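# Move the foam block from the desk to the counter

## Task

Pick up the small foam block lying on the desk and set it down on the counter that stands behind the shelving. The stacked cartons must not be moved, though any other obstacle may be shifted. Only if the carton stacks leave no route at all to the counter, place the block on top of the low shelf instead. For success: the low shelf is standing upright at the finish, the robot has not toppled and is not left leaning, and the block stays where it was put without the robot holding it there.

## Robot and tools

ROBOT. A wheeled base with a vertical column, a tilting head and two six-joint arms (left and right), each ending in a two-finger gripper. Folded, as at the start, it measures 0.73 m long, 0.62 m wide, 1.88 m tall; its front sits 0.40 m ahead of the column. The base drives straight or spins in place only, never sideways.

FRAMES. Base frame: origin on the floor under the column, between the drive wheels; x forward, y left, z up. left_hand and right_hand are reported in it: the point where the fingers meet (tips reach 8 mm further). The hand's z axis is the finger direction, its y axis lies along the opening. The odometry frame is the base frame as it was when the scene began.

execute_actions. Argument actions: a list holding one action or none (empty = just report). An action may contain:
- base: exactly one key. translate_m = straight drive offset in metres from where the base now is, forward positive, -3 to 3. rotate_rad = turn-in-place offset in radians, counter-clockwise (left) positive, -3.2 to 3.2. Moves needing over 8.667 s at the set speed are refused.
- joints: a single dictionary naming any joints of either arm or the head; each value is an absolute target, not an offset. Radians: head_tilt_rad -0.61 to 1.308 (positive looks down); left_/right_joint1_rad -2.879 to 2.879; joint2 0 to 3.141; joint3 0 to 3.019; joint4 -1.692 to 1.57; joint5 -1.57 to 1.57 (positive swings the hand to the robot's right); joint6 -2.094 to 2.094 (hand roll). left_gripper_m and right_gripper_m in metres, 0 (closed) to 0.093 (fingertip gap). Done-tolerances: head 0.03, joints 1-6 0.045, 0.14, 0.09, 0.055, 0.03, 0.035, grippers 0.003.
- speeds: optional caps for this action only: translate_m 0.05 to 0.8 m/s, rotate_rad 0.1 to 1 rad/s (the maxima are the defaults). Arms ignore speeds.
cameras: list of cam_head_left, cam_head_right, cam_left_wrist, cam_right_wrist, nav_camera or all; omitted/null = all, [] = none. Unknown keys, names or out-of-range numbers cause refusal with no motion. Joints left out of an action may still be driving toward earlier targets.

wait: seconds 0 to 10; nothing new commanded, returns the same report. zoom_image: camera plus region [x0, y0, x1, y1] in that image's pixels, origin top-left, at most 504 x 504, from the latest full image. read_manual: optional section "licences"; only licence text. finished_scene: scene = the number of the current scene; final, reports success.

ARM GEOMETRY (approximate). With joint1 at -1.57 (left) or 1.57 (right) and joints 5, 6 at 0, the arm lies in a forward vertical plane 0.23 m beside the column. Let a = j2 - 0.35, b = 1.05 + j2 - j3, c = b - j4 (c = 1.57 means fingers down). Hand ahead = 0.12 + 0.39 sin a + 0.38 cos b + 0.25 cos c; height = 1.46 + 0.39 cos a - 0.38 sin b - 0.25 sin c. E.g. j2, j3, j4 = 0.93, 0.78, 0.14 gives 0.60 m ahead, 1.21 m up. Real hands sit up to ~5 cm lower/closer (~12 cm under heavy or far loads); trust the reported hand positions. Reach about 1 m from the shoulder, lowest ~0.47 m up; the floor is out of reach. Fingers down, safe loads: 3.2 kg near 0.4 m ahead at 0.65-1.2 m height; 2 kg to 0.6 m ahead; 1 kg to 0.8 m ahead at 0.9-1.2 m; 0.3 kg to 0.6 m ahead up to 1.6 m. Light objects (under 0.2 kg) can be carried with fingers only 0.35 rad below level.

GRIPPING. Fingers are 7 cm long; the gripper body is 10 cm wide, 7 cm thick. Command an opening smaller than the object; off_target is then expected. A reported opening at least 0.002 m over the target means something is held. Joint changes under ~0.03 rad (0.08 for joints 2, 3) may not move anything; approach contacts in steps of about 0.05 rad from the last target.

RESULTS. base_status/joint_status per motion: done, off_target (resting short, may still push), contact_stop (base wheel stalled: back off 0.05 m before turning), time_out, not_followed. "joint command not followed" plus a cause line means a self-collision check blocked that arm; back the joints it moved off by 0.05 rad or more, or move the other arm away. on_its_own lists uncommanded behaviour; "held at" is a held target. joint_positions, hand poses, base_odometry (wheel-based, slip counts), turned_by_wheels vs turned_by_imu (a gap above ~4% and 0.05 rad means a collision or slip), base_tilt in degrees, motor_effort for the wheels in percent (bracket = peak), wheel_motors_off = 1 when the wheels are cut. A pictures line gives image order. If one call reports a stop, later motion calls in the same reply are skipped.

CAMERAS. Head cameras at about 1.5 m look down by roughly head_tilt_rad. Wrist fisheye cameras sit behind the fingertips, looking along the fingers tilted back toward the robot; closed fingertips appear at image centre. nav_camera is low at the front, facing forward. Calibrations are given in the prompt.

AVOID. Arm-on-arm collisions or pressing (can end the run); blocked arms pushing for long (motor heat: MOTOR HOT near 85 °C, the arm drops at 100 °C); base pushing about 3 s, which cuts wheel power for 2 s; table tops catching the column; drops, slams and knocking the low shelf over. To relieve a pushing arm, resend its measured joints as targets (a held load sags slightly). The robot keeps holding its last command while you think.

Each tool is called after "Emit:" as name(argument=value, ...) on one line, values as JSON.

## Session

Emit:
execute_actions(actions=[])

Scene clock: 0.00 s.
base_odometry: x=+0.000 y=+0.000 heading=+0.000 (m, m, rad; odometry frame)
turned_by_wheels: +0.000 (rad since the last result)
turned_by_imu: +0.000 (rad since the last result)
base_tilt: forward=+0.0 right=-0.1 (deg)
base_status: not commanded
joint_positions: head_tilt_rad=+0.860 left_joint1_rad=-1.555 left_joint2_rad=+0.925 left_joint3_rad=+0.365 left_joint4_rad=-0.917 left_joint5_rad=-0.021 left_joint6_rad=+0.053 left_gripper_m=+0.095 right_joint1_rad=+1.584 right_joint2_rad=+0.875 right_joint3_rad=+0.383 right_joint4_rad=-0.936 right_joint5_rad=+0.000 right_joint6_rad=+0.079 right_gripper_m=+0.094
joint_status: not commanded
wheel_motors_off: 0
motor_effort: left_wheel=+0 right_wheel=+2 (%)
left_hand: x=+0.1201 y=+0.2311 z=+1.2545 quat_wxyz=(+0.459, -0.022, -0.888, -0.001) (m; base frame)
right_hand: x=+0.1365 y=-0.2228 z=+1.2549 quat_wxyz=(+0.437, -0.030, -0.899, +0.014) (m; base frame)
pictures: cam_head_left, cam_head_right, cam_left_wrist, cam_right_wrist, nav_camera
Images, in order (width x height): cam_head_left 672x504, cam_head_right 672x504, cam_left_wrist 616x616, cam_right_wrist 616x616, nav_camera 672x504.

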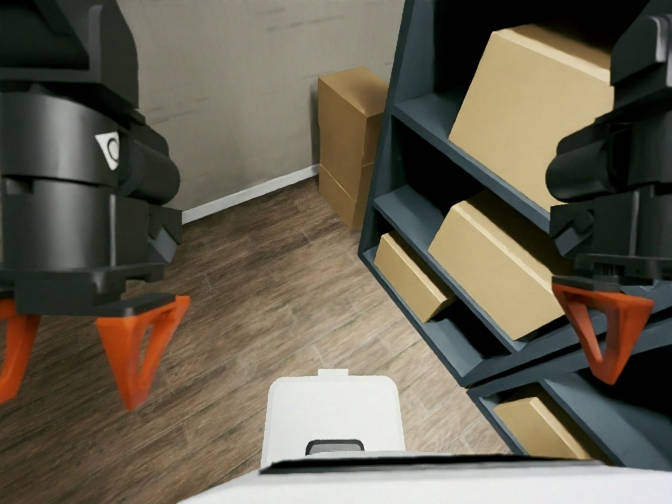

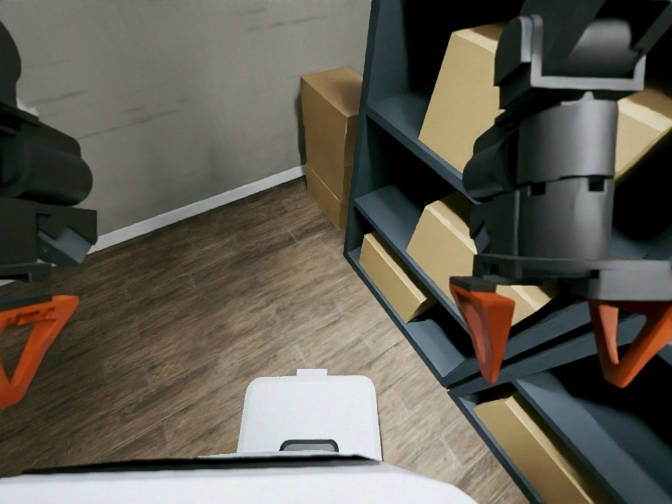

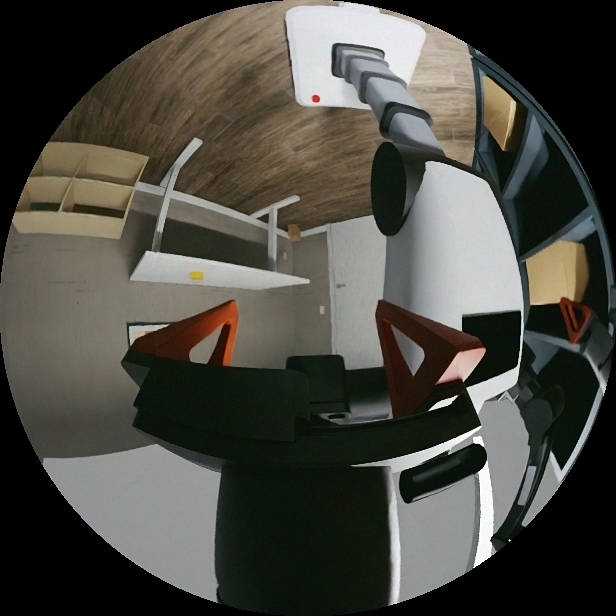

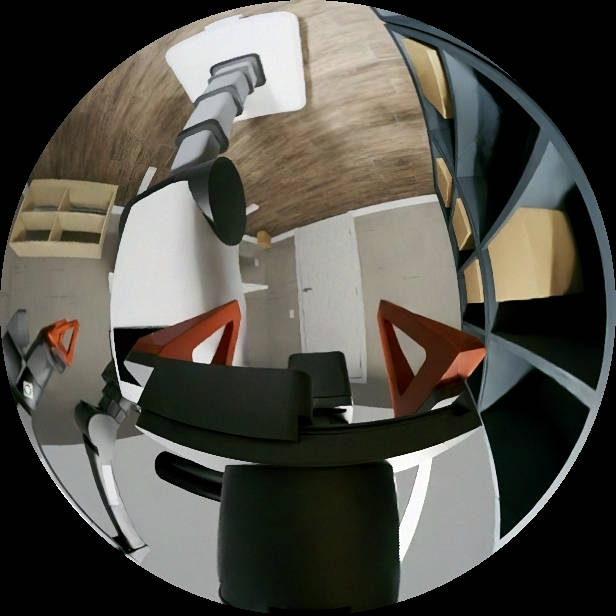

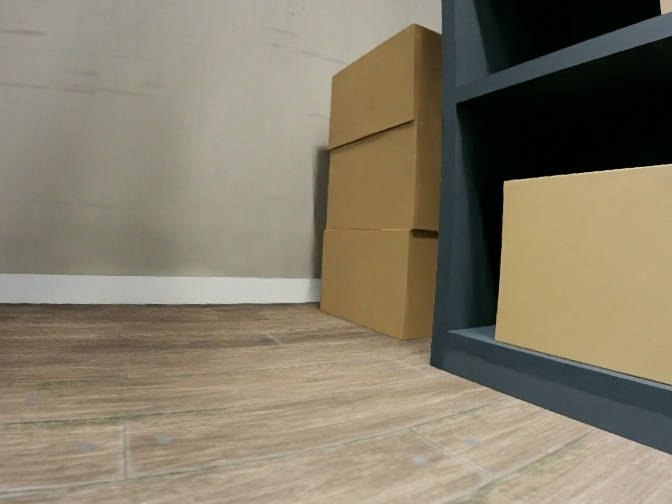

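Emit:
execute_actions(actions=[{"base":{"rotate_rad":1.6},"joints":{"head_tilt_rad":0.4}}], cameras=["cam_head_left","nav_camera"])

Scene clock: 21.40 s.
base_odometry: x=+0.000 y=+0.000 heading=+1.599 (m, m, rad; odometry frame)
turned_by_wheels: +1.599 (rad since the last result)
turned_by_imu: +1.581 (rad since the last result)
base_tilt: forward=+0.0 right=-0.1 (deg)
base_status: done
joint_positions: head_tilt_rad=+0.419 left_joint1_rad=-1.555 left_joint2_rad=+0.925 left_joint3_rad=+0.365 left_joint4_rad=-0.917 left_joint5_rad=-0.021 left_joint6_rad=+0.053 left_gripper_m=+0.095 right_joint1_rad=+1.584 right_joint2_rad=+0.875 right_joint3_rad=+0.383 right_joint4_rad=-0.936 right_joint5_rad=+0.000 right_joint6_rad=+0.079 right_gripper_m=+0.095
joint_status: all done
wheel_motors_off: 0
motor_effort: left_wheel=-4(37) right_wheel=+5(51) (%)
left_hand: x=+0.1201 y=+0.2311 z=+1.2545 quat_wxyz=(+0.459, -0.022, -0.888, -0.001) (m; base frame)
right_hand: x=+0.1365 y=-0.2228 z=+1.2549 quat_wxyz=(+0.437, -0.030, -0.899, +0.014) (m; base frame)
pictures: cam_head_left, nav_camera
camera_calibration (this result's frames):
cam_head_left: T_world_to_cam=[[-0.035603, -0.999046, 0.0252956, 0.00964244], [-0.48774, -0.004722, -0.872976, 1.36786], [0.872263, -0.0434182, -0.487107, 0.627344], [0, 0, 0, 1]] pos_world=[0.120297, 0.0433305, 1.49945]
Images, in order (width x height): cam_head_left 672x504, nav_camera 672x504.

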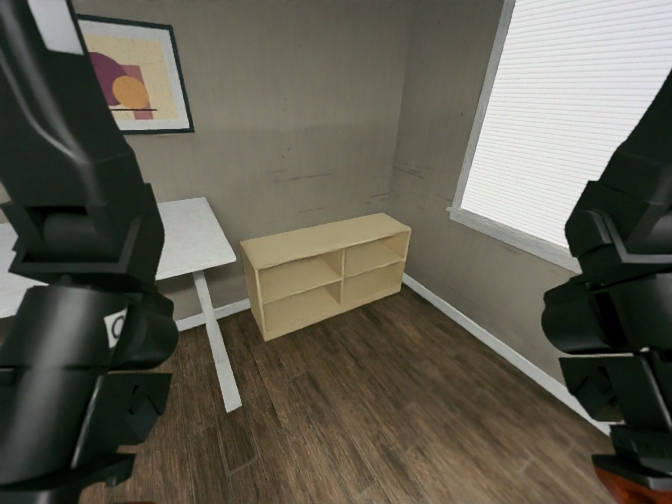

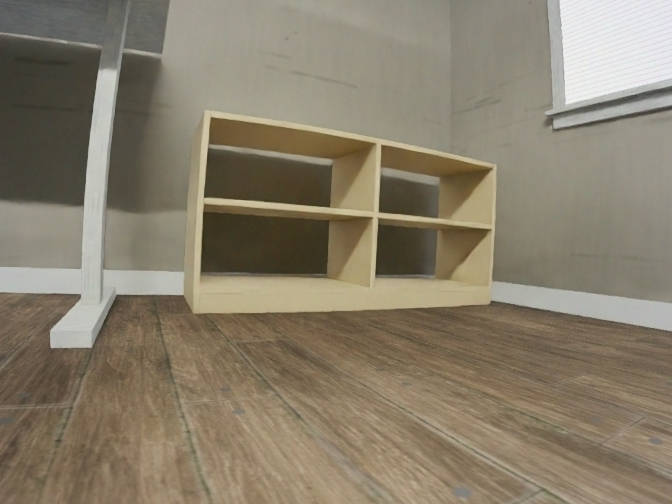

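Emit:
execute_actions(actions=[{"base":{"rotate_rad":1.2}}], cameras=["cam_head_left","cam_head_right","nav_camera"])

Scene clock: 27.80 s.
base_odometry: x=+0.000 y=+0.000 heading=+2.798 (m, m, rad; odometry frame)
turned_by_wheels: +1.199 (rad since the last result)
turned_by_imu: +1.188 (rad since the last result)
base_tilt: forward=+0.0 right=-0.1 (deg)
base_status: done
joint_positions: head_tilt_rad=+0.419 left_joint1_rad=-1.555 left_joint2_rad=+0.925 left_joint3_rad=+0.365 left_joint4_rad=-0.917 left_joint5_rad=-0.021 left_joint6_rad=+0.053 left_gripper_m=+0.095 right_joint1_rad=+1.584 right_joint2_rad=+0.875 right_joint3_rad=+0.383 right_joint4_rad=-0.936 right_joint5_rad=+0.000 right_joint6_rad=+0.079 right_gripper_m=+0.095
joint_status: not commanded
wheel_motors_off: 0
motor_effort: left_wheel=-3(26) right_wheel=+5(27) (%)
left_hand: x=+0.1201 y=+0.2311 z=+1.2545 quat_wxyz=(+0.459, -0.022, -0.888, -0.001) (m; base frame)
right_hand: x=+0.1365 y=-0.2228 z=+1.2549 quat_wxyz=(+0.437, -0.030, -0.899, +0.014) (m; base frame)
pictures: cam_head_left, cam_head_right, nav_camera
camera_calibration (this result's frames):
cam_head_left: T_world_to_cam=[[-0.0356038, -0.999046, 0.0252945, 0.00964421], [-0.487712, -0.004722, -0.872992, 1.36789], [0.872278, -0.0434182, -0.487079, 0.6273], [0, 0, 0, 1]] pos_world=[0.120298, 0.0433305, 1.49945]
cam_head_right: T_world_to_cam=[[-0.0302692, -0.999219, 0.0253945, -0.083368], [-0.494729, -0.00709884, -0.869018, 1.36617], [0.86852, -0.0388679, -0.494127, 0.640159], [0, 0, 0, 1]] pos_world=[0.117368, -0.0487231, 1.50566]
Images, in order (width x height): cam_head_left 672x504, cam_head_right 672x504, nav_camera 672x504.

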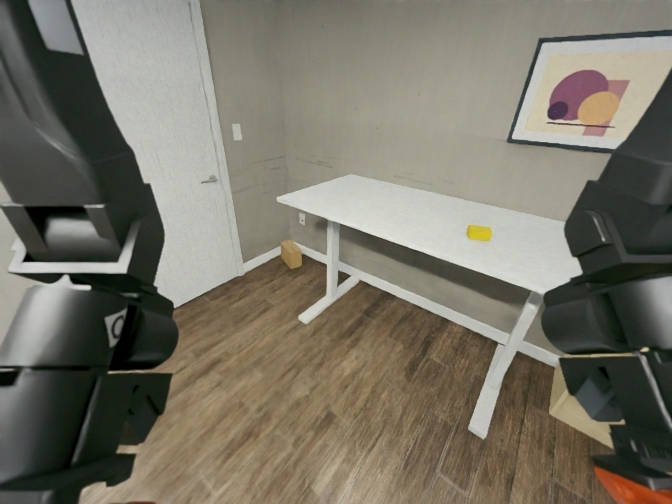

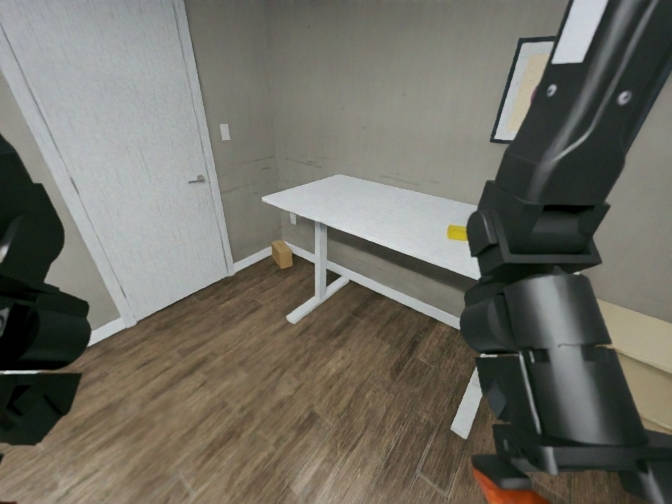

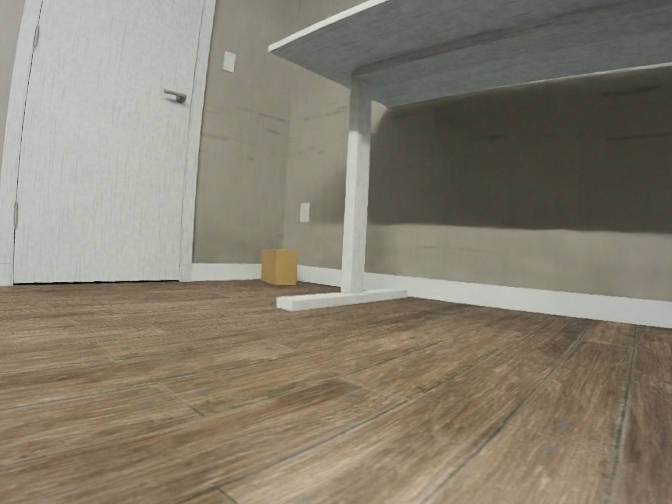

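Emit:
execute_actions(actions=[{"base":{"rotate_rad":-0.38},"joints":{"head_tilt_rad":0.6}}], cameras=[])

Emit:
execute_actions(actions=[{"base":{"translate_m":0.4}}], cameras=["cam_head_left","cam_head_right","nav_camera"])

Scene clock: 54.83 s.
base_odometry: x=+0.000 y=+0.000 heading=+2.419 (m, m, rad; odometry frame)
turned_by_wheels: -0.379 (rad since the last result)
turned_by_imu: -0.378 (rad since the last result)
base_tilt: forward=+0.0 right=-0.1 (deg)
base_status: done
joint_positions: head_tilt_rad=+0.603 left_joint1_rad=-1.555 left_joint2_rad=+0.925 left_joint3_rad=+0.365 left_joint4_rad=-0.917 left_joint5_rad=-0.021 left_joint6_rad=+0.053 left_gripper_m=+0.095 right_joint1_rad=+1.584 right_joint2_rad=+0.875 right_joint3_rad=+0.383 right_joint4_rad=-0.936 right_joint5_rad=+0.000 right_joint6_rad=+0.079 right_gripper_m=+0.095
joint_status: all done
wheel_motors_off: 0
motor_effort: left_wheel=+5(21) right_wheel=-4(25) (%)
left_hand: x=+0.1201 y=+0.2311 z=+1.2545 quat_wxyz=(+0.459, -0.022, -0.888, -0.001) (m; base frame)
right_hand: x=+0.1365 y=-0.2228 z=+1.2549 quat_wxyz=(+0.437, -0.030, -0.899, +0.014) (m; base frame)
pictures: none
No camera images: the call's "cameras" was empty. Leave "cameras" out to get every camera's image.

Scene clock: 57.00 s.
base_odometry: x=-0.300 y=+0.265 heading=+2.420 (m, m, rad; odometry frame)
turned_by_wheels: +0.001 (rad since the last result)
turned_by_imu: +0.000 (rad since the last result)
base_tilt: forward=+0.0 right=-0.1 (deg)
base_status: done
joint_positions: head_tilt_rad=+0.604 left_joint1_rad=-1.555 left_joint2_rad=+0.925 left_joint3_rad=+0.366 left_joint4_rad=-0.917 left_joint5_rad=-0.021 left_joint6_rad=+0.053 left_gripper_m=+0.095 right_joint1_rad=+1.584 right_joint2_rad=+0.875 right_joint3_rad=+0.383 right_joint4_rad=-0.936 right_joint5_rad=+0.000 right_joint6_rad=+0.079 right_gripper_m=+0.095
joint_status: not commanded
wheel_motors_off: 0
motor_effort: left_wheel=+3(58) right_wheel=-2(57) (%)
left_hand: x=+0.1203 y=+0.2311 z=+1.2544 quat_wxyz=(+0.459, -0.022, -0.888, -0.001) (m; base frame)
right_hand: x=+0.1367 y=-0.2228 z=+1.2549 quat_wxyz=(+0.437, -0.030, -0.899, +0.014) (m; base frame)
pictures: cam_head_left, cam_head_right, nav_camera
camera_calibration (this result's frames):
cam_head_left: T_world_to_cam=[[-0.0303349, -0.999046, 0.0314202, -0.0000528617], [-0.640181, -0.004722, -0.76821, 1.21415], [0.767625, -0.0434182, -0.639427, 0.867149], [0, 0, 0, 1]] pos_world=[0.111626, 0.0433305, 1.4872]
cam_head_right: T_world_to_cam=[[-0.0250732, -0.999219, 0.0305359, -0.0915455], [-0.646345, -0.00709884, -0.763012, 1.2105], [0.762633, -0.0388679, -0.645662, 0.878817], [0, 0, 0, 1]] pos_world=[0.109889, -0.0487231, 1.49384]
Images, in order (width x height): cam_head_left 672x504, cam_head_right 672x504, nav_camera 672x504.

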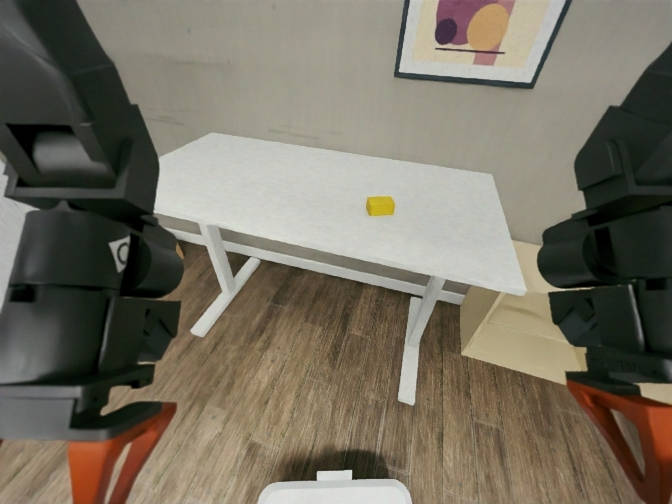

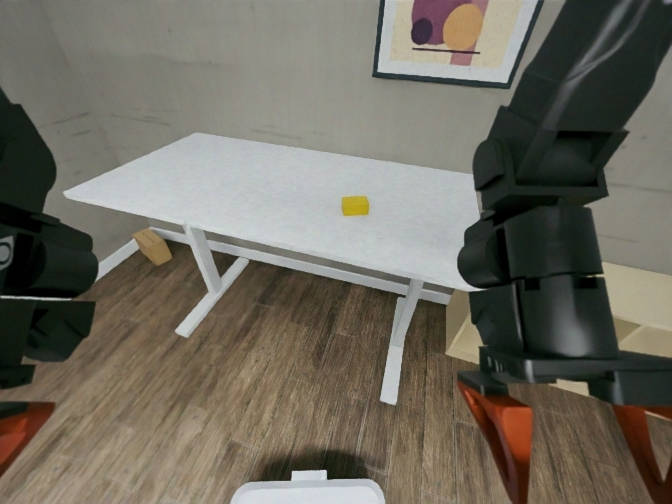

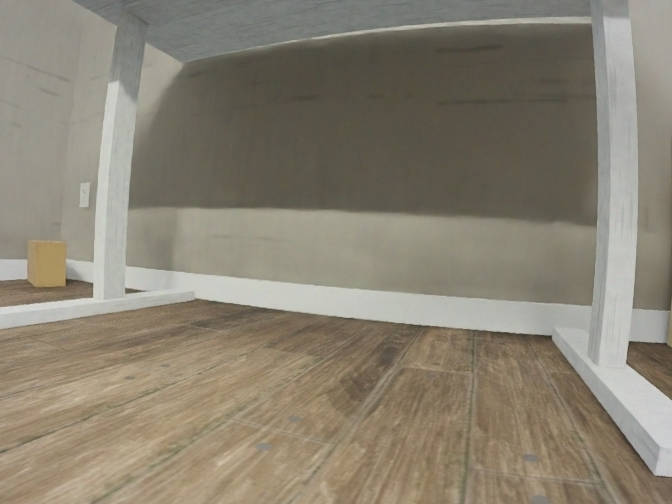

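Emit:
zoom_image(camera="cam_head_left", region=[340, 180, 420, 240])

Region (340, 180, 420, 240) of cam_head_left's 672x504 image, scaled by 6.300, with more detail than that image has; it fills the top 378 rows of this view, and the rest is white.

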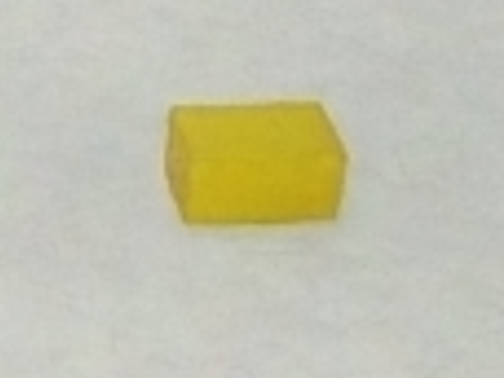

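Emit:
execute_actions(actions=[{"base":{"rotate_rad":0.05},"joints":{"right_joint1_rad":1.57,"right_joint2_rad":1.25,"right_joint3_rad":1.27,"right_joint4_rad":-0.54,"right_joint5_rad":0.0,"right_joint6_rad":1.57,"right_gripper_m":0.093,"head_tilt_rad":0.8}}], cameras=["cam_head_left"])

Emit:
execute_actions(actions=[{"base":{"translate_m":0.4},"speeds":{"translate_m":0.4}}], cameras=["cam_head_left","cam_head_right","cam_right_wrist"])

Scene clock: 115.43 s.
base_odometry: x=-0.300 y=+0.265 heading=+2.468 (m, m, rad; odometry frame)
turned_by_wheels: +0.048 (rad since the last result)
turned_by_imu: +0.047 (rad since the last result)
base_tilt: forward=+0.0 right=-0.1 (deg)
base_status: done
joint_positions: head_tilt_rad=+0.802 left_joint1_rad=-1.555 left_joint2_rad=+0.925 left_joint3_rad=+0.366 left_joint4_rad=-0.917 left_joint5_rad=-0.021 left_joint6_rad=+0.053 left_gripper_m=+0.095 right_joint1_rad=+1.580 right_joint2_rad=+1.253 right_joint3_rad=+1.263 right_joint4_rad=-0.547 right_joint5_rad=+0.000 right_joint6_rad=+1.557 right_gripper_m=+0.093
joint_status: all done
wheel_motors_off: 0
motor_effort: left_wheel=-3(33) right_wheel=+3(39) (%)
left_hand: x=+0.1203 y=+0.2311 z=+1.2544 quat_wxyz=(+0.459, -0.022, -0.888, -0.001) (m; base frame)
right_hand: x=+0.6179 y=-0.2205 z=+1.1188 quat_wxyz=(+0.007, -0.700, -0.714, +0.002) (m; base frame)
pictures: cam_head_left
camera_calibration (this result's frames):
cam_head_left: T_world_to_cam=[[-0.023573, -0.999046, 0.0367662, -0.00862368], [-0.778591, -0.004722, -0.627513, 1.00439], [0.627088, -0.0434182, -0.777737, 1.08717], [0, 0, 0, 1]] pos_world=[0.100056, 0.0433305, 1.47612]
Images, in order (width x height): cam_head_left 672x504.

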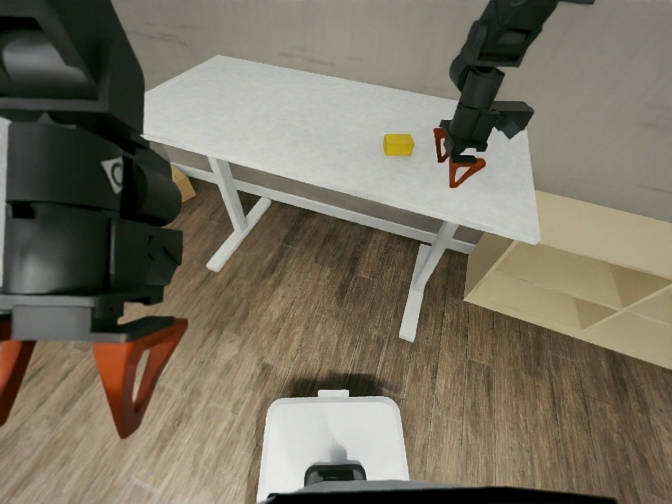

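Scene clock: 117.87 s.
base_odometry: x=-0.613 y=+0.514 heading=+2.469 (m, m, rad; odometry frame)
turned_by_wheels: +0.000 (rad since the last result)
turned_by_imu: -0.001 (rad since the last result)
base_tilt: forward=+0.0 right=-0.1 (deg)
base_status: done
joint_positions: head_tilt_rad=+0.802 left_joint1_rad=-1.555 left_joint2_rad=+0.925 left_joint3_rad=+0.364 left_joint4_rad=-0.917 left_joint5_rad=-0.021 left_joint6_rad=+0.053 left_gripper_m=+0.095 right_joint1_rad=+1.580 right_joint2_rad=+1.253 right_joint3_rad=+1.262 right_joint4_rad=-0.547 right_joint5_rad=+0.000 right_joint6_rad=+1.557 right_gripper_m=+0.093
joint_status: not commanded
wheel_motors_off: 0
motor_effort: left_wheel=+1(54) right_wheel=+0(37) (%)
left_hand: x=+0.1195 y=+0.2311 z=+1.2548 quat_wxyz=(+0.460, -0.022, -0.888, -0.001) (m; base frame)
right_hand: x=+0.6173 y=-0.2205 z=+1.1186 quat_wxyz=(+0.008, -0.701, -0.713, +0.002) (m; base frame)
pictures: cam_head_left, cam_head_right, cam_right_wrist
camera_calibration (this result's frames):
cam_head_left: T_world_to_cam=[[-0.0235413, -0.999046, 0.0367865, -0.00865663], [-0.779134, -0.004722, -0.62684, 1.00338], [0.626416, -0.0434182, -0.778279, 1.08804], [0, 0, 0, 1]] pos_world=[0.1, 0.0433305, 1.47608]
cam_head_right: T_world_to_cam=[[-0.0185574, -0.999219, 0.0348817, -0.0985638], [-0.784152, -0.00709884, -0.620529, 0.997964], [0.620292, -0.0388679, -0.783407, 1.09806], [0, 0, 0, 1]] pos_world=[0.0996075, -0.0487231, 1.48293]
cam_right_wrist: T_world_to_cam=[[-0.999932, -0.0109597, 0.00391301, 0.614481], [-0.0063829, 0.79767, 0.60306, -0.488284], [-0.00973066, 0.602994, -0.797686, 1.14991], [0, 0, 0, 1]] pos_world=[0.622512, -0.297162, 1.20932]
Images, in order (width x height): cam_head_left 672x504, cam_head_right 672x504, cam_right_wrist 616x616.

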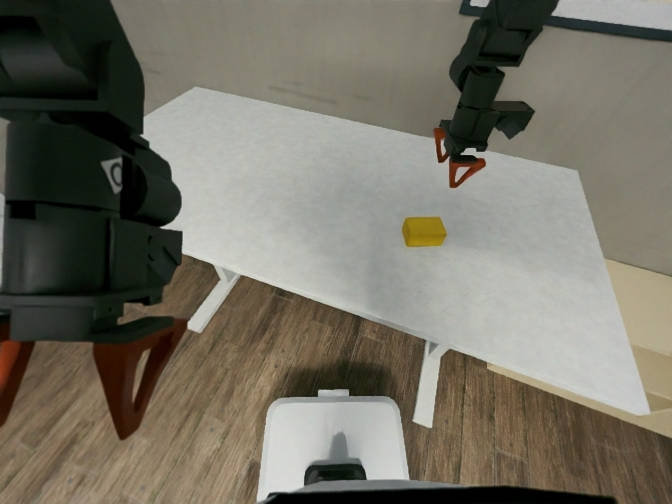

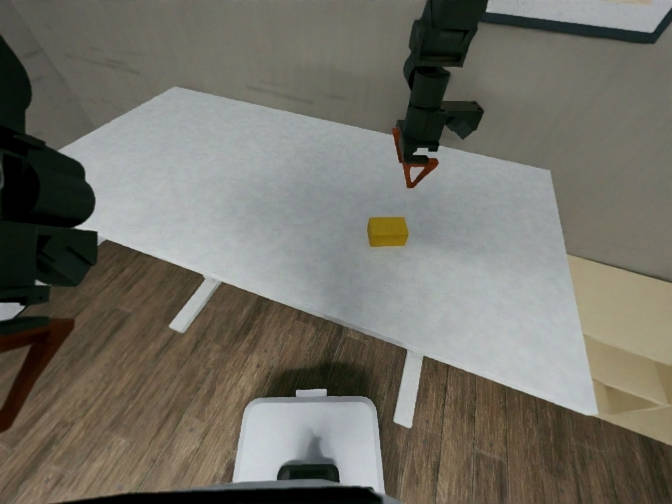

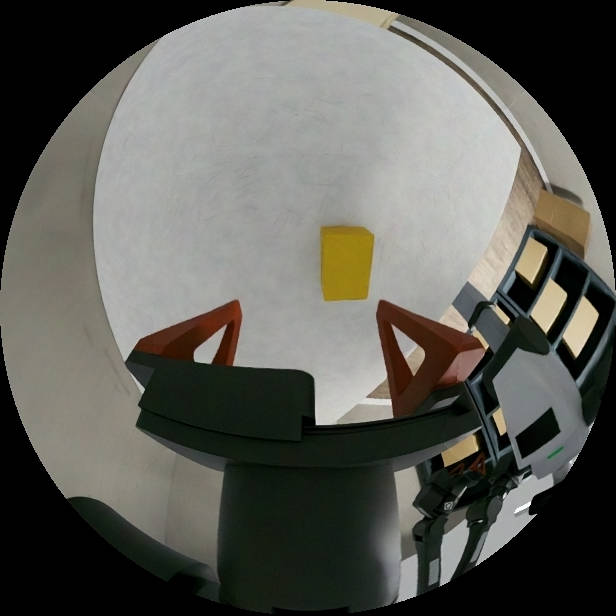

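Emit:
execute_actions(actions=[{"joints":{"right_joint2_rad":1.44,"right_joint3_rad":1.225,"right_joint4_rad":-0.305}}], cameras=["cam_head_right","cam_right_wrist"])

Scene clock: 136.00 s.
base_odometry: x=-0.613 y=+0.514 heading=+2.469 (m, m, rad; odometry frame)
turned_by_wheels: +0.000 (rad since the last result)
turned_by_imu: -0.001 (rad since the last result)
base_tilt: forward=+0.0 right=-0.1 (deg)
base_status: not commanded
joint_positions: head_tilt_rad=+0.802 left_joint1_rad=-1.555 left_joint2_rad=+0.925 left_joint3_rad=+0.364 left_joint4_rad=-0.917 left_joint5_rad=-0.021 left_joint6_rad=+0.053 left_gripper_m=+0.095 right_joint1_rad=+1.580 right_joint2_rad=+1.457 right_joint3_rad=+1.212 right_joint4_rad=-0.320 right_joint5_rad=+0.000 right_joint6_rad=+1.557 right_gripper_m=+0.093
joint_status: all done
wheel_motors_off: 0
motor_effort: left_wheel=+0(2) right_wheel=+0(0) (%)
left_hand: x=+0.1195 y=+0.2311 z=+1.2548 quat_wxyz=(+0.460, -0.022, -0.888, -0.001) (m; base frame)
right_hand: x=+0.5635 y=-0.2199 z=+1.0143 quat_wxyz=(+0.017, -0.700, -0.713, +0.012) (m; base frame)
pictures: cam_head_right, cam_right_wrist
camera_calibration (this result's frames):
cam_head_right: T_world_to_cam=[[-0.0185574, -0.999219, 0.0348817, -0.0985638], [-0.784152, -0.00709884, -0.620529, 0.997964], [0.620292, -0.0388679, -0.783408, 1.09806], [0, 0, 0, 1]] pos_world=[0.0996075, -0.0487231, 1.48293]
cam_right_wrist: T_world_to_cam=[[-0.999469, -0.0111627, 0.0306101, 0.533808], [0.00955571, 0.797742, 0.602923, -0.434976], [-0.0311492, 0.602895, -0.797212, 1.07737], [0, 0, 0, 1]] pos_world=[0.57124, -0.296586, 1.10481]
Images, in order (width x height): cam_head_right 672x504, cam_right_wrist 616x616.

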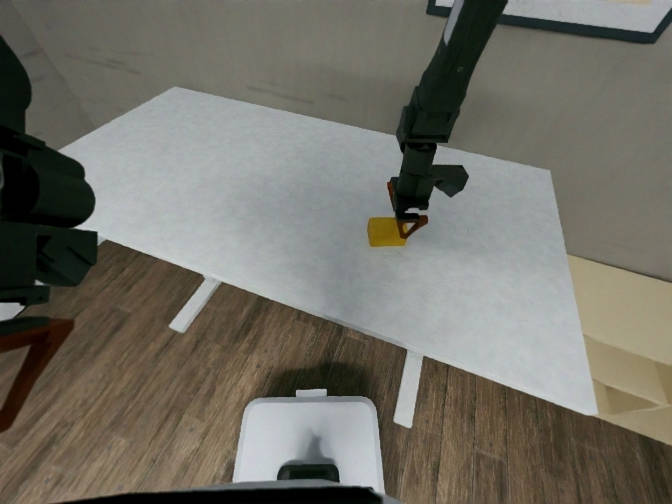

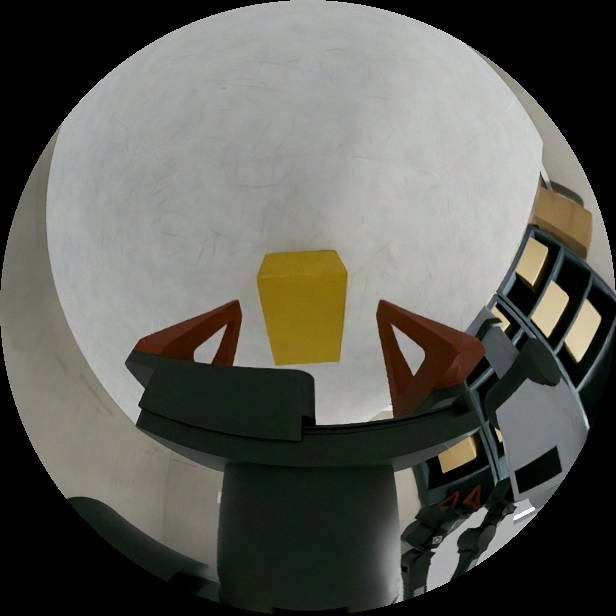

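Emit:
execute_actions(actions=[{"joints":{"right_joint1_rad":1.645}}], cameras=["cam_right_wrist"])

Emit:
execute_actions(actions=[{"joints":{"right_joint2_rad":1.52,"right_joint3_rad":1.268,"right_joint4_rad":-0.268}}], cameras=["cam_head_right","cam_right_wrist"])

Scene clock: 176.13 s.
base_odometry: x=-0.613 y=+0.514 heading=+2.469 (m, m, rad; odometry frame)
turned_by_wheels: +0.000 (rad since the last result)
turned_by_imu: -0.001 (rad since the last result)
base_tilt: forward=+0.0 right=+0.0 (deg)
base_status: not commanded
joint_positions: head_tilt_rad=+0.802 left_joint1_rad=-1.555 left_joint2_rad=+0.925 left_joint3_rad=+0.364 left_joint4_rad=-0.917 left_joint5_rad=-0.021 left_joint6_rad=+0.053 left_gripper_m=+0.095 right_joint1_rad=+1.650 right_joint2_rad=+1.457 right_joint3_rad=+1.212 right_joint4_rad=-0.320 right_joint5_rad=+0.000 right_joint6_rad=+1.557 right_gripper_m=+0.093
joint_status: all done
wheel_motors_off: 0
motor_effort: left_wheel=-2(2) right_wheel=+0(0) (%)
left_hand: x=+0.1195 y=+0.2311 z=+1.2548 quat_wxyz=(+0.460, -0.022, -0.888, -0.001) (m; base frame)
right_hand: x=+0.5626 y=-0.1761 z=+1.0159 quat_wxyz=(+0.038, -0.687, -0.726, -0.010) (m; base frame)
pictures: cam_right_wrist
camera_calibration (this result's frames):
cam_right_wrist: T_world_to_cam=[[-0.99843, -0.0480427, 0.0288099, 0.528048], [-0.0177817, 0.759493, 0.650273, -0.510346], [-0.0531218, 0.648739, -0.759154, 1.03403], [0, 0, 0, 1]] pos_world=[0.573074, -0.257842, 1.10164]
Images, in order (width x height): cam_right_wrist 616x616.

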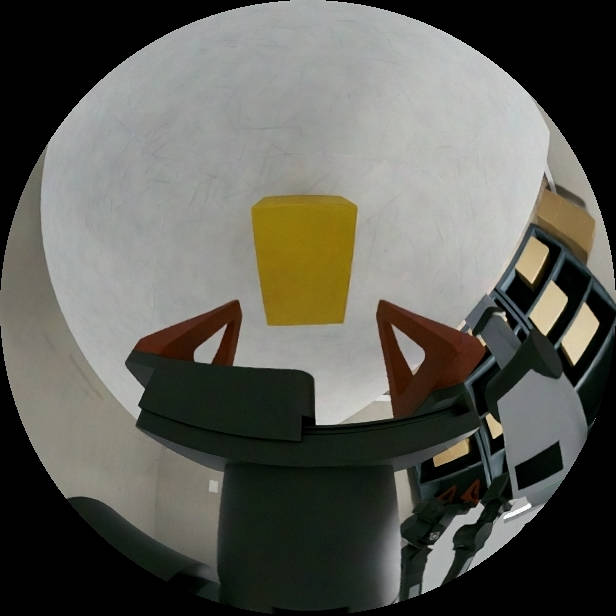

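Scene clock: 177.00 s.
base_odometry: x=-0.613 y=+0.514 heading=+2.469 (m, m, rad; odometry frame)
turned_by_wheels: +0.000 (rad since the last result)
turned_by_imu: +0.000 (rad since the last result)
base_tilt: forward=+0.0 right=-0.1 (deg)
base_status: not commanded
joint_positions: head_tilt_rad=+0.802 left_joint1_rad=-1.555 left_joint2_rad=+0.925 left_joint3_rad=+0.364 left_joint4_rad=-0.917 left_joint5_rad=-0.021 left_joint6_rad=+0.053 left_gripper_m=+0.095 right_joint1_rad=+1.650 right_joint2_rad=+1.491 right_joint3_rad=+1.265 right_joint4_rad=-0.279 right_joint5_rad=+0.000 right_joint6_rad=+1.557 right_gripper_m=+0.093
joint_status: all done
wheel_motors_off: 0
motor_effort: left_wheel=+3(1) right_wheel=+0(2) (%)
left_hand: x=+0.1195 y=+0.2311 z=+1.2548 quat_wxyz=(+0.460, -0.022, -0.888, -0.001) (m; base frame)
right_hand: x=+0.5900 y=-0.1744 z=+1.0061 quat_wxyz=(+0.017, -0.688, -0.725, -0.031) (m; base frame)
pictures: cam_head_right, cam_right_wrist
camera_calibration (this result's frames):
cam_head_right: T_world_to_cam=[[-0.0185574, -0.999219, 0.0348817, -0.0985638], [-0.784152, -0.00709884, -0.620529, 0.997964], [0.620292, -0.0388679, -0.783408, 1.09806], [0, 0, 0, 1]] pos_world=[0.0996075, -0.0487231, 1.48293]
cam_right_wrist: T_world_to_cam=[[-0.998562, -0.0435422, -0.0312857, 0.617063], [-0.0534202, 0.758108, 0.649937, -0.483671], [-0.00458175, 0.650673, -0.759344, 0.998758], [0, 0, 0, 1]] pos_world=[0.594914, -0.256321, 1.09206]
Images, in order (width x height): cam_head_right 672x504, cam_right_wrist 616x616.

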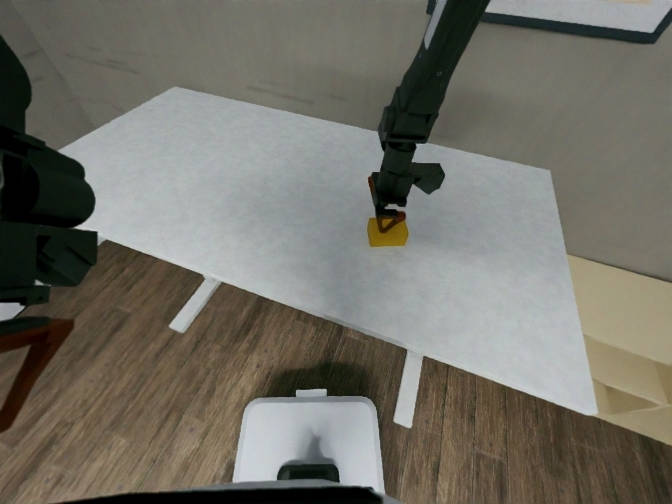

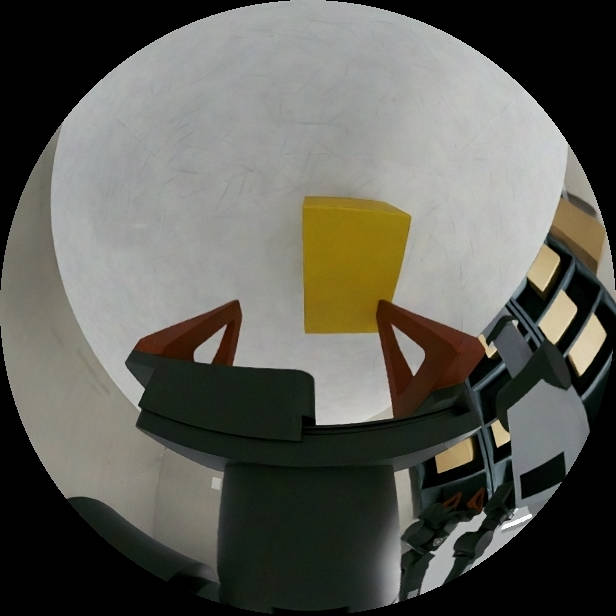

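Emit:
execute_actions(actions=[{"joints":{"right_joint2_rad":1.56,"right_joint3_rad":1.2,"right_joint4_rad":-0.2}}], cameras=["cam_head_right","cam_right_wrist"])

Scene clock: 213.60 s.
base_odometry: x=-0.613 y=+0.514 heading=+2.469 (m, m, rad; odometry frame)
turned_by_wheels: +0.000 (rad since the last result)
turned_by_imu: -0.001 (rad since the last result)
base_tilt: forward=+0.0 right=+0.0 (deg)
base_status: not commanded
joint_positions: head_tilt_rad=+0.802 left_joint1_rad=-1.555 left_joint2_rad=+0.925 left_joint3_rad=+0.364 left_joint4_rad=-0.917 left_joint5_rad=-0.021 left_joint6_rad=+0.053 left_gripper_m=+0.095 right_joint1_rad=+1.650 right_joint2_rad=+1.562 right_joint3_rad=+1.194 right_joint4_rad=-0.214 right_joint5_rad=+0.000 right_joint6_rad=+1.558 right_gripper_m=+0.093
joint_status: all done
wheel_motors_off: 0
motor_effort: left_wheel=+1(2) right_wheel=+0(1) (%)
left_hand: x=+0.1195 y=+0.2311 z=+1.2548 quat_wxyz=(+0.460, -0.022, -0.888, -0.001) (m; base frame)
right_hand: x=+0.5284 y=-0.1743 z=+0.9687 quat_wxyz=(+0.045, -0.687, -0.725, -0.003) (m; base frame)
pictures: cam_head_right, cam_right_wrist
camera_calibration (this result's frames):
cam_head_right: T_world_to_cam=[[-0.0185574, -0.999219, 0.0348817, -0.0985638], [-0.784152, -0.00709884, -0.620529, 0.997964], [0.620292, -0.0388679, -0.783408, 1.09806], [0, 0, 0, 1]] pos_world=[0.0996075, -0.0487231, 1.48293]
cam_right_wrist: T_world_to_cam=[[-0.997766, -0.0480741, 0.046382, 0.477991], [-0.00640536, 0.759981, 0.649914, -0.48729], [-0.0664935, 0.648165, -0.758591, 1.0016], [0, 0, 0, 1]] pos_world=[0.540402, -0.255895, 1.05433]
Images, in order (width x height): cam_head_right 672x504, cam_right_wrist 616x616.

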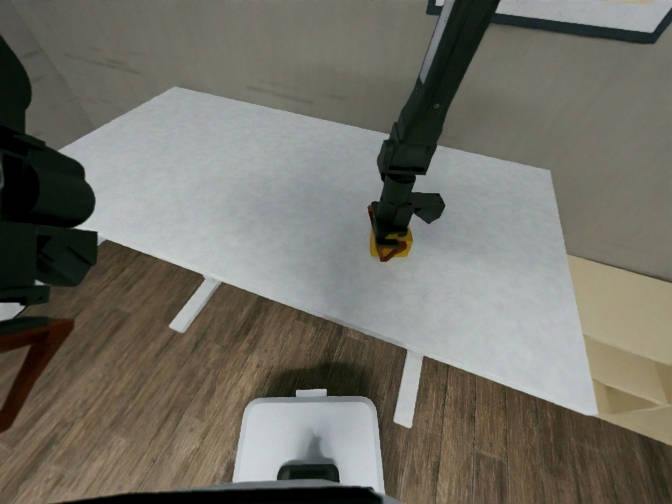

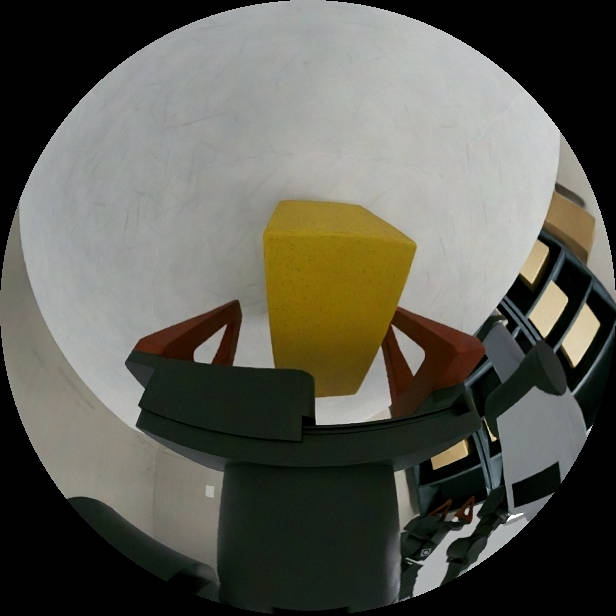

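Emit:
execute_actions(actions=[{"joints":{"right_gripper_m":0.03}}], cameras=["cam_head_right","cam_right_wrist"])

Scene clock: 222.23 s.
base_odometry: x=-0.613 y=+0.514 heading=+2.469 (m, m, rad; odometry frame)
turned_by_wheels: +0.000 (rad since the last result)
turned_by_imu: -0.001 (rad since the last result)
base_tilt: forward=+0.0 right=-0.1 (deg)
base_status: not commanded
joint_positions: head_tilt_rad=+0.802 left_joint1_rad=-1.555 left_joint2_rad=+0.925 left_joint3_rad=+0.364 left_joint4_rad=-0.917 left_joint5_rad=-0.021 left_joint6_rad=+0.053 left_gripper_m=+0.095 right_joint1_rad=+1.650 right_joint2_rad=+1.562 right_joint3_rad=+1.194 right_joint4_rad=-0.214 right_joint5_rad=+0.000 right_joint6_rad=+1.558 right_gripper_m=+0.043
joint_status: right_gripper_m off_target (ended at +0.043, target +0.030)
wheel_motors_off: 0
motor_effort: left_wheel=-1(1) right_wheel=+0(0) (%)
left_hand: x=+0.1195 y=+0.2311 z=+1.2548 quat_wxyz=(+0.460, -0.022, -0.888, -0.001) (m; base frame)
right_hand: x=+0.5284 y=-0.1743 z=+0.9687 quat_wxyz=(+0.045, -0.687, -0.725, -0.003) (m; base frame)
pictures: cam_head_right, cam_right_wrist
camera_calibration (this result's frames):
cam_head_right: T_world_to_cam=[[-0.0185574, -0.999219, 0.0348817, -0.0985638], [-0.784152, -0.00709884, -0.620529, 0.997964], [0.620292, -0.0388679, -0.783408, 1.09806], [0, 0, 0, 1]] pos_world=[0.0996075, -0.0487231, 1.48293]
cam_right_wrist: T_world_to_cam=[[-0.997766, -0.0480741, 0.046382, 0.477991], [-0.00640536, 0.759981, 0.649914, -0.48729], [-0.0664935, 0.648165, -0.758591, 1.0016], [0, 0, 0, 1]] pos_world=[0.540402, -0.255895, 1.05433]
Images, in order (width x height): cam_head_right 672x504, cam_right_wrist 616x616.

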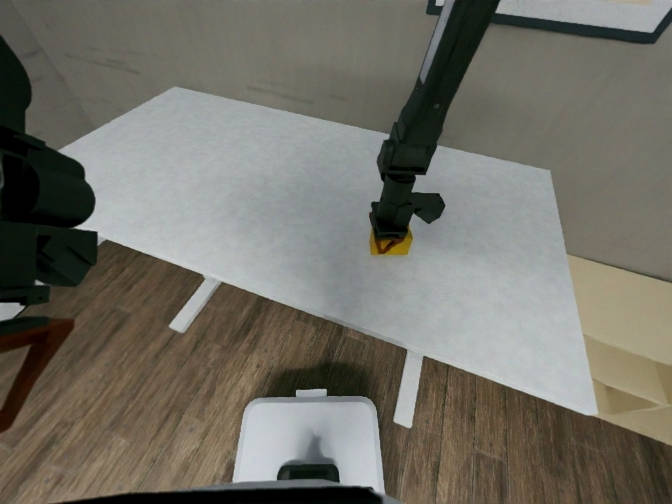

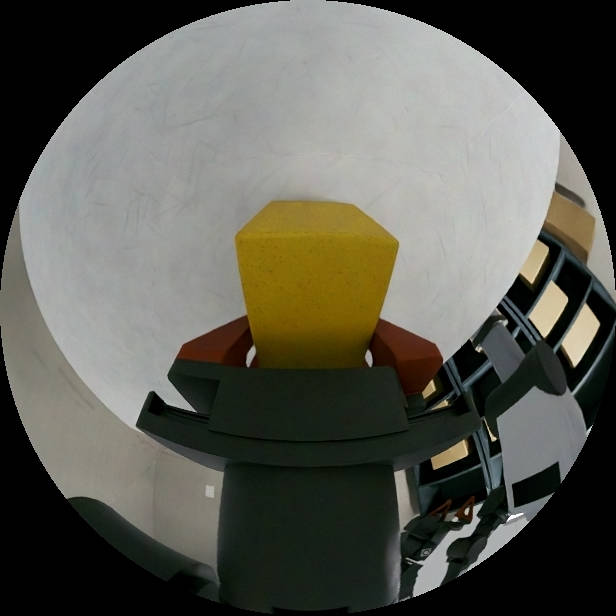

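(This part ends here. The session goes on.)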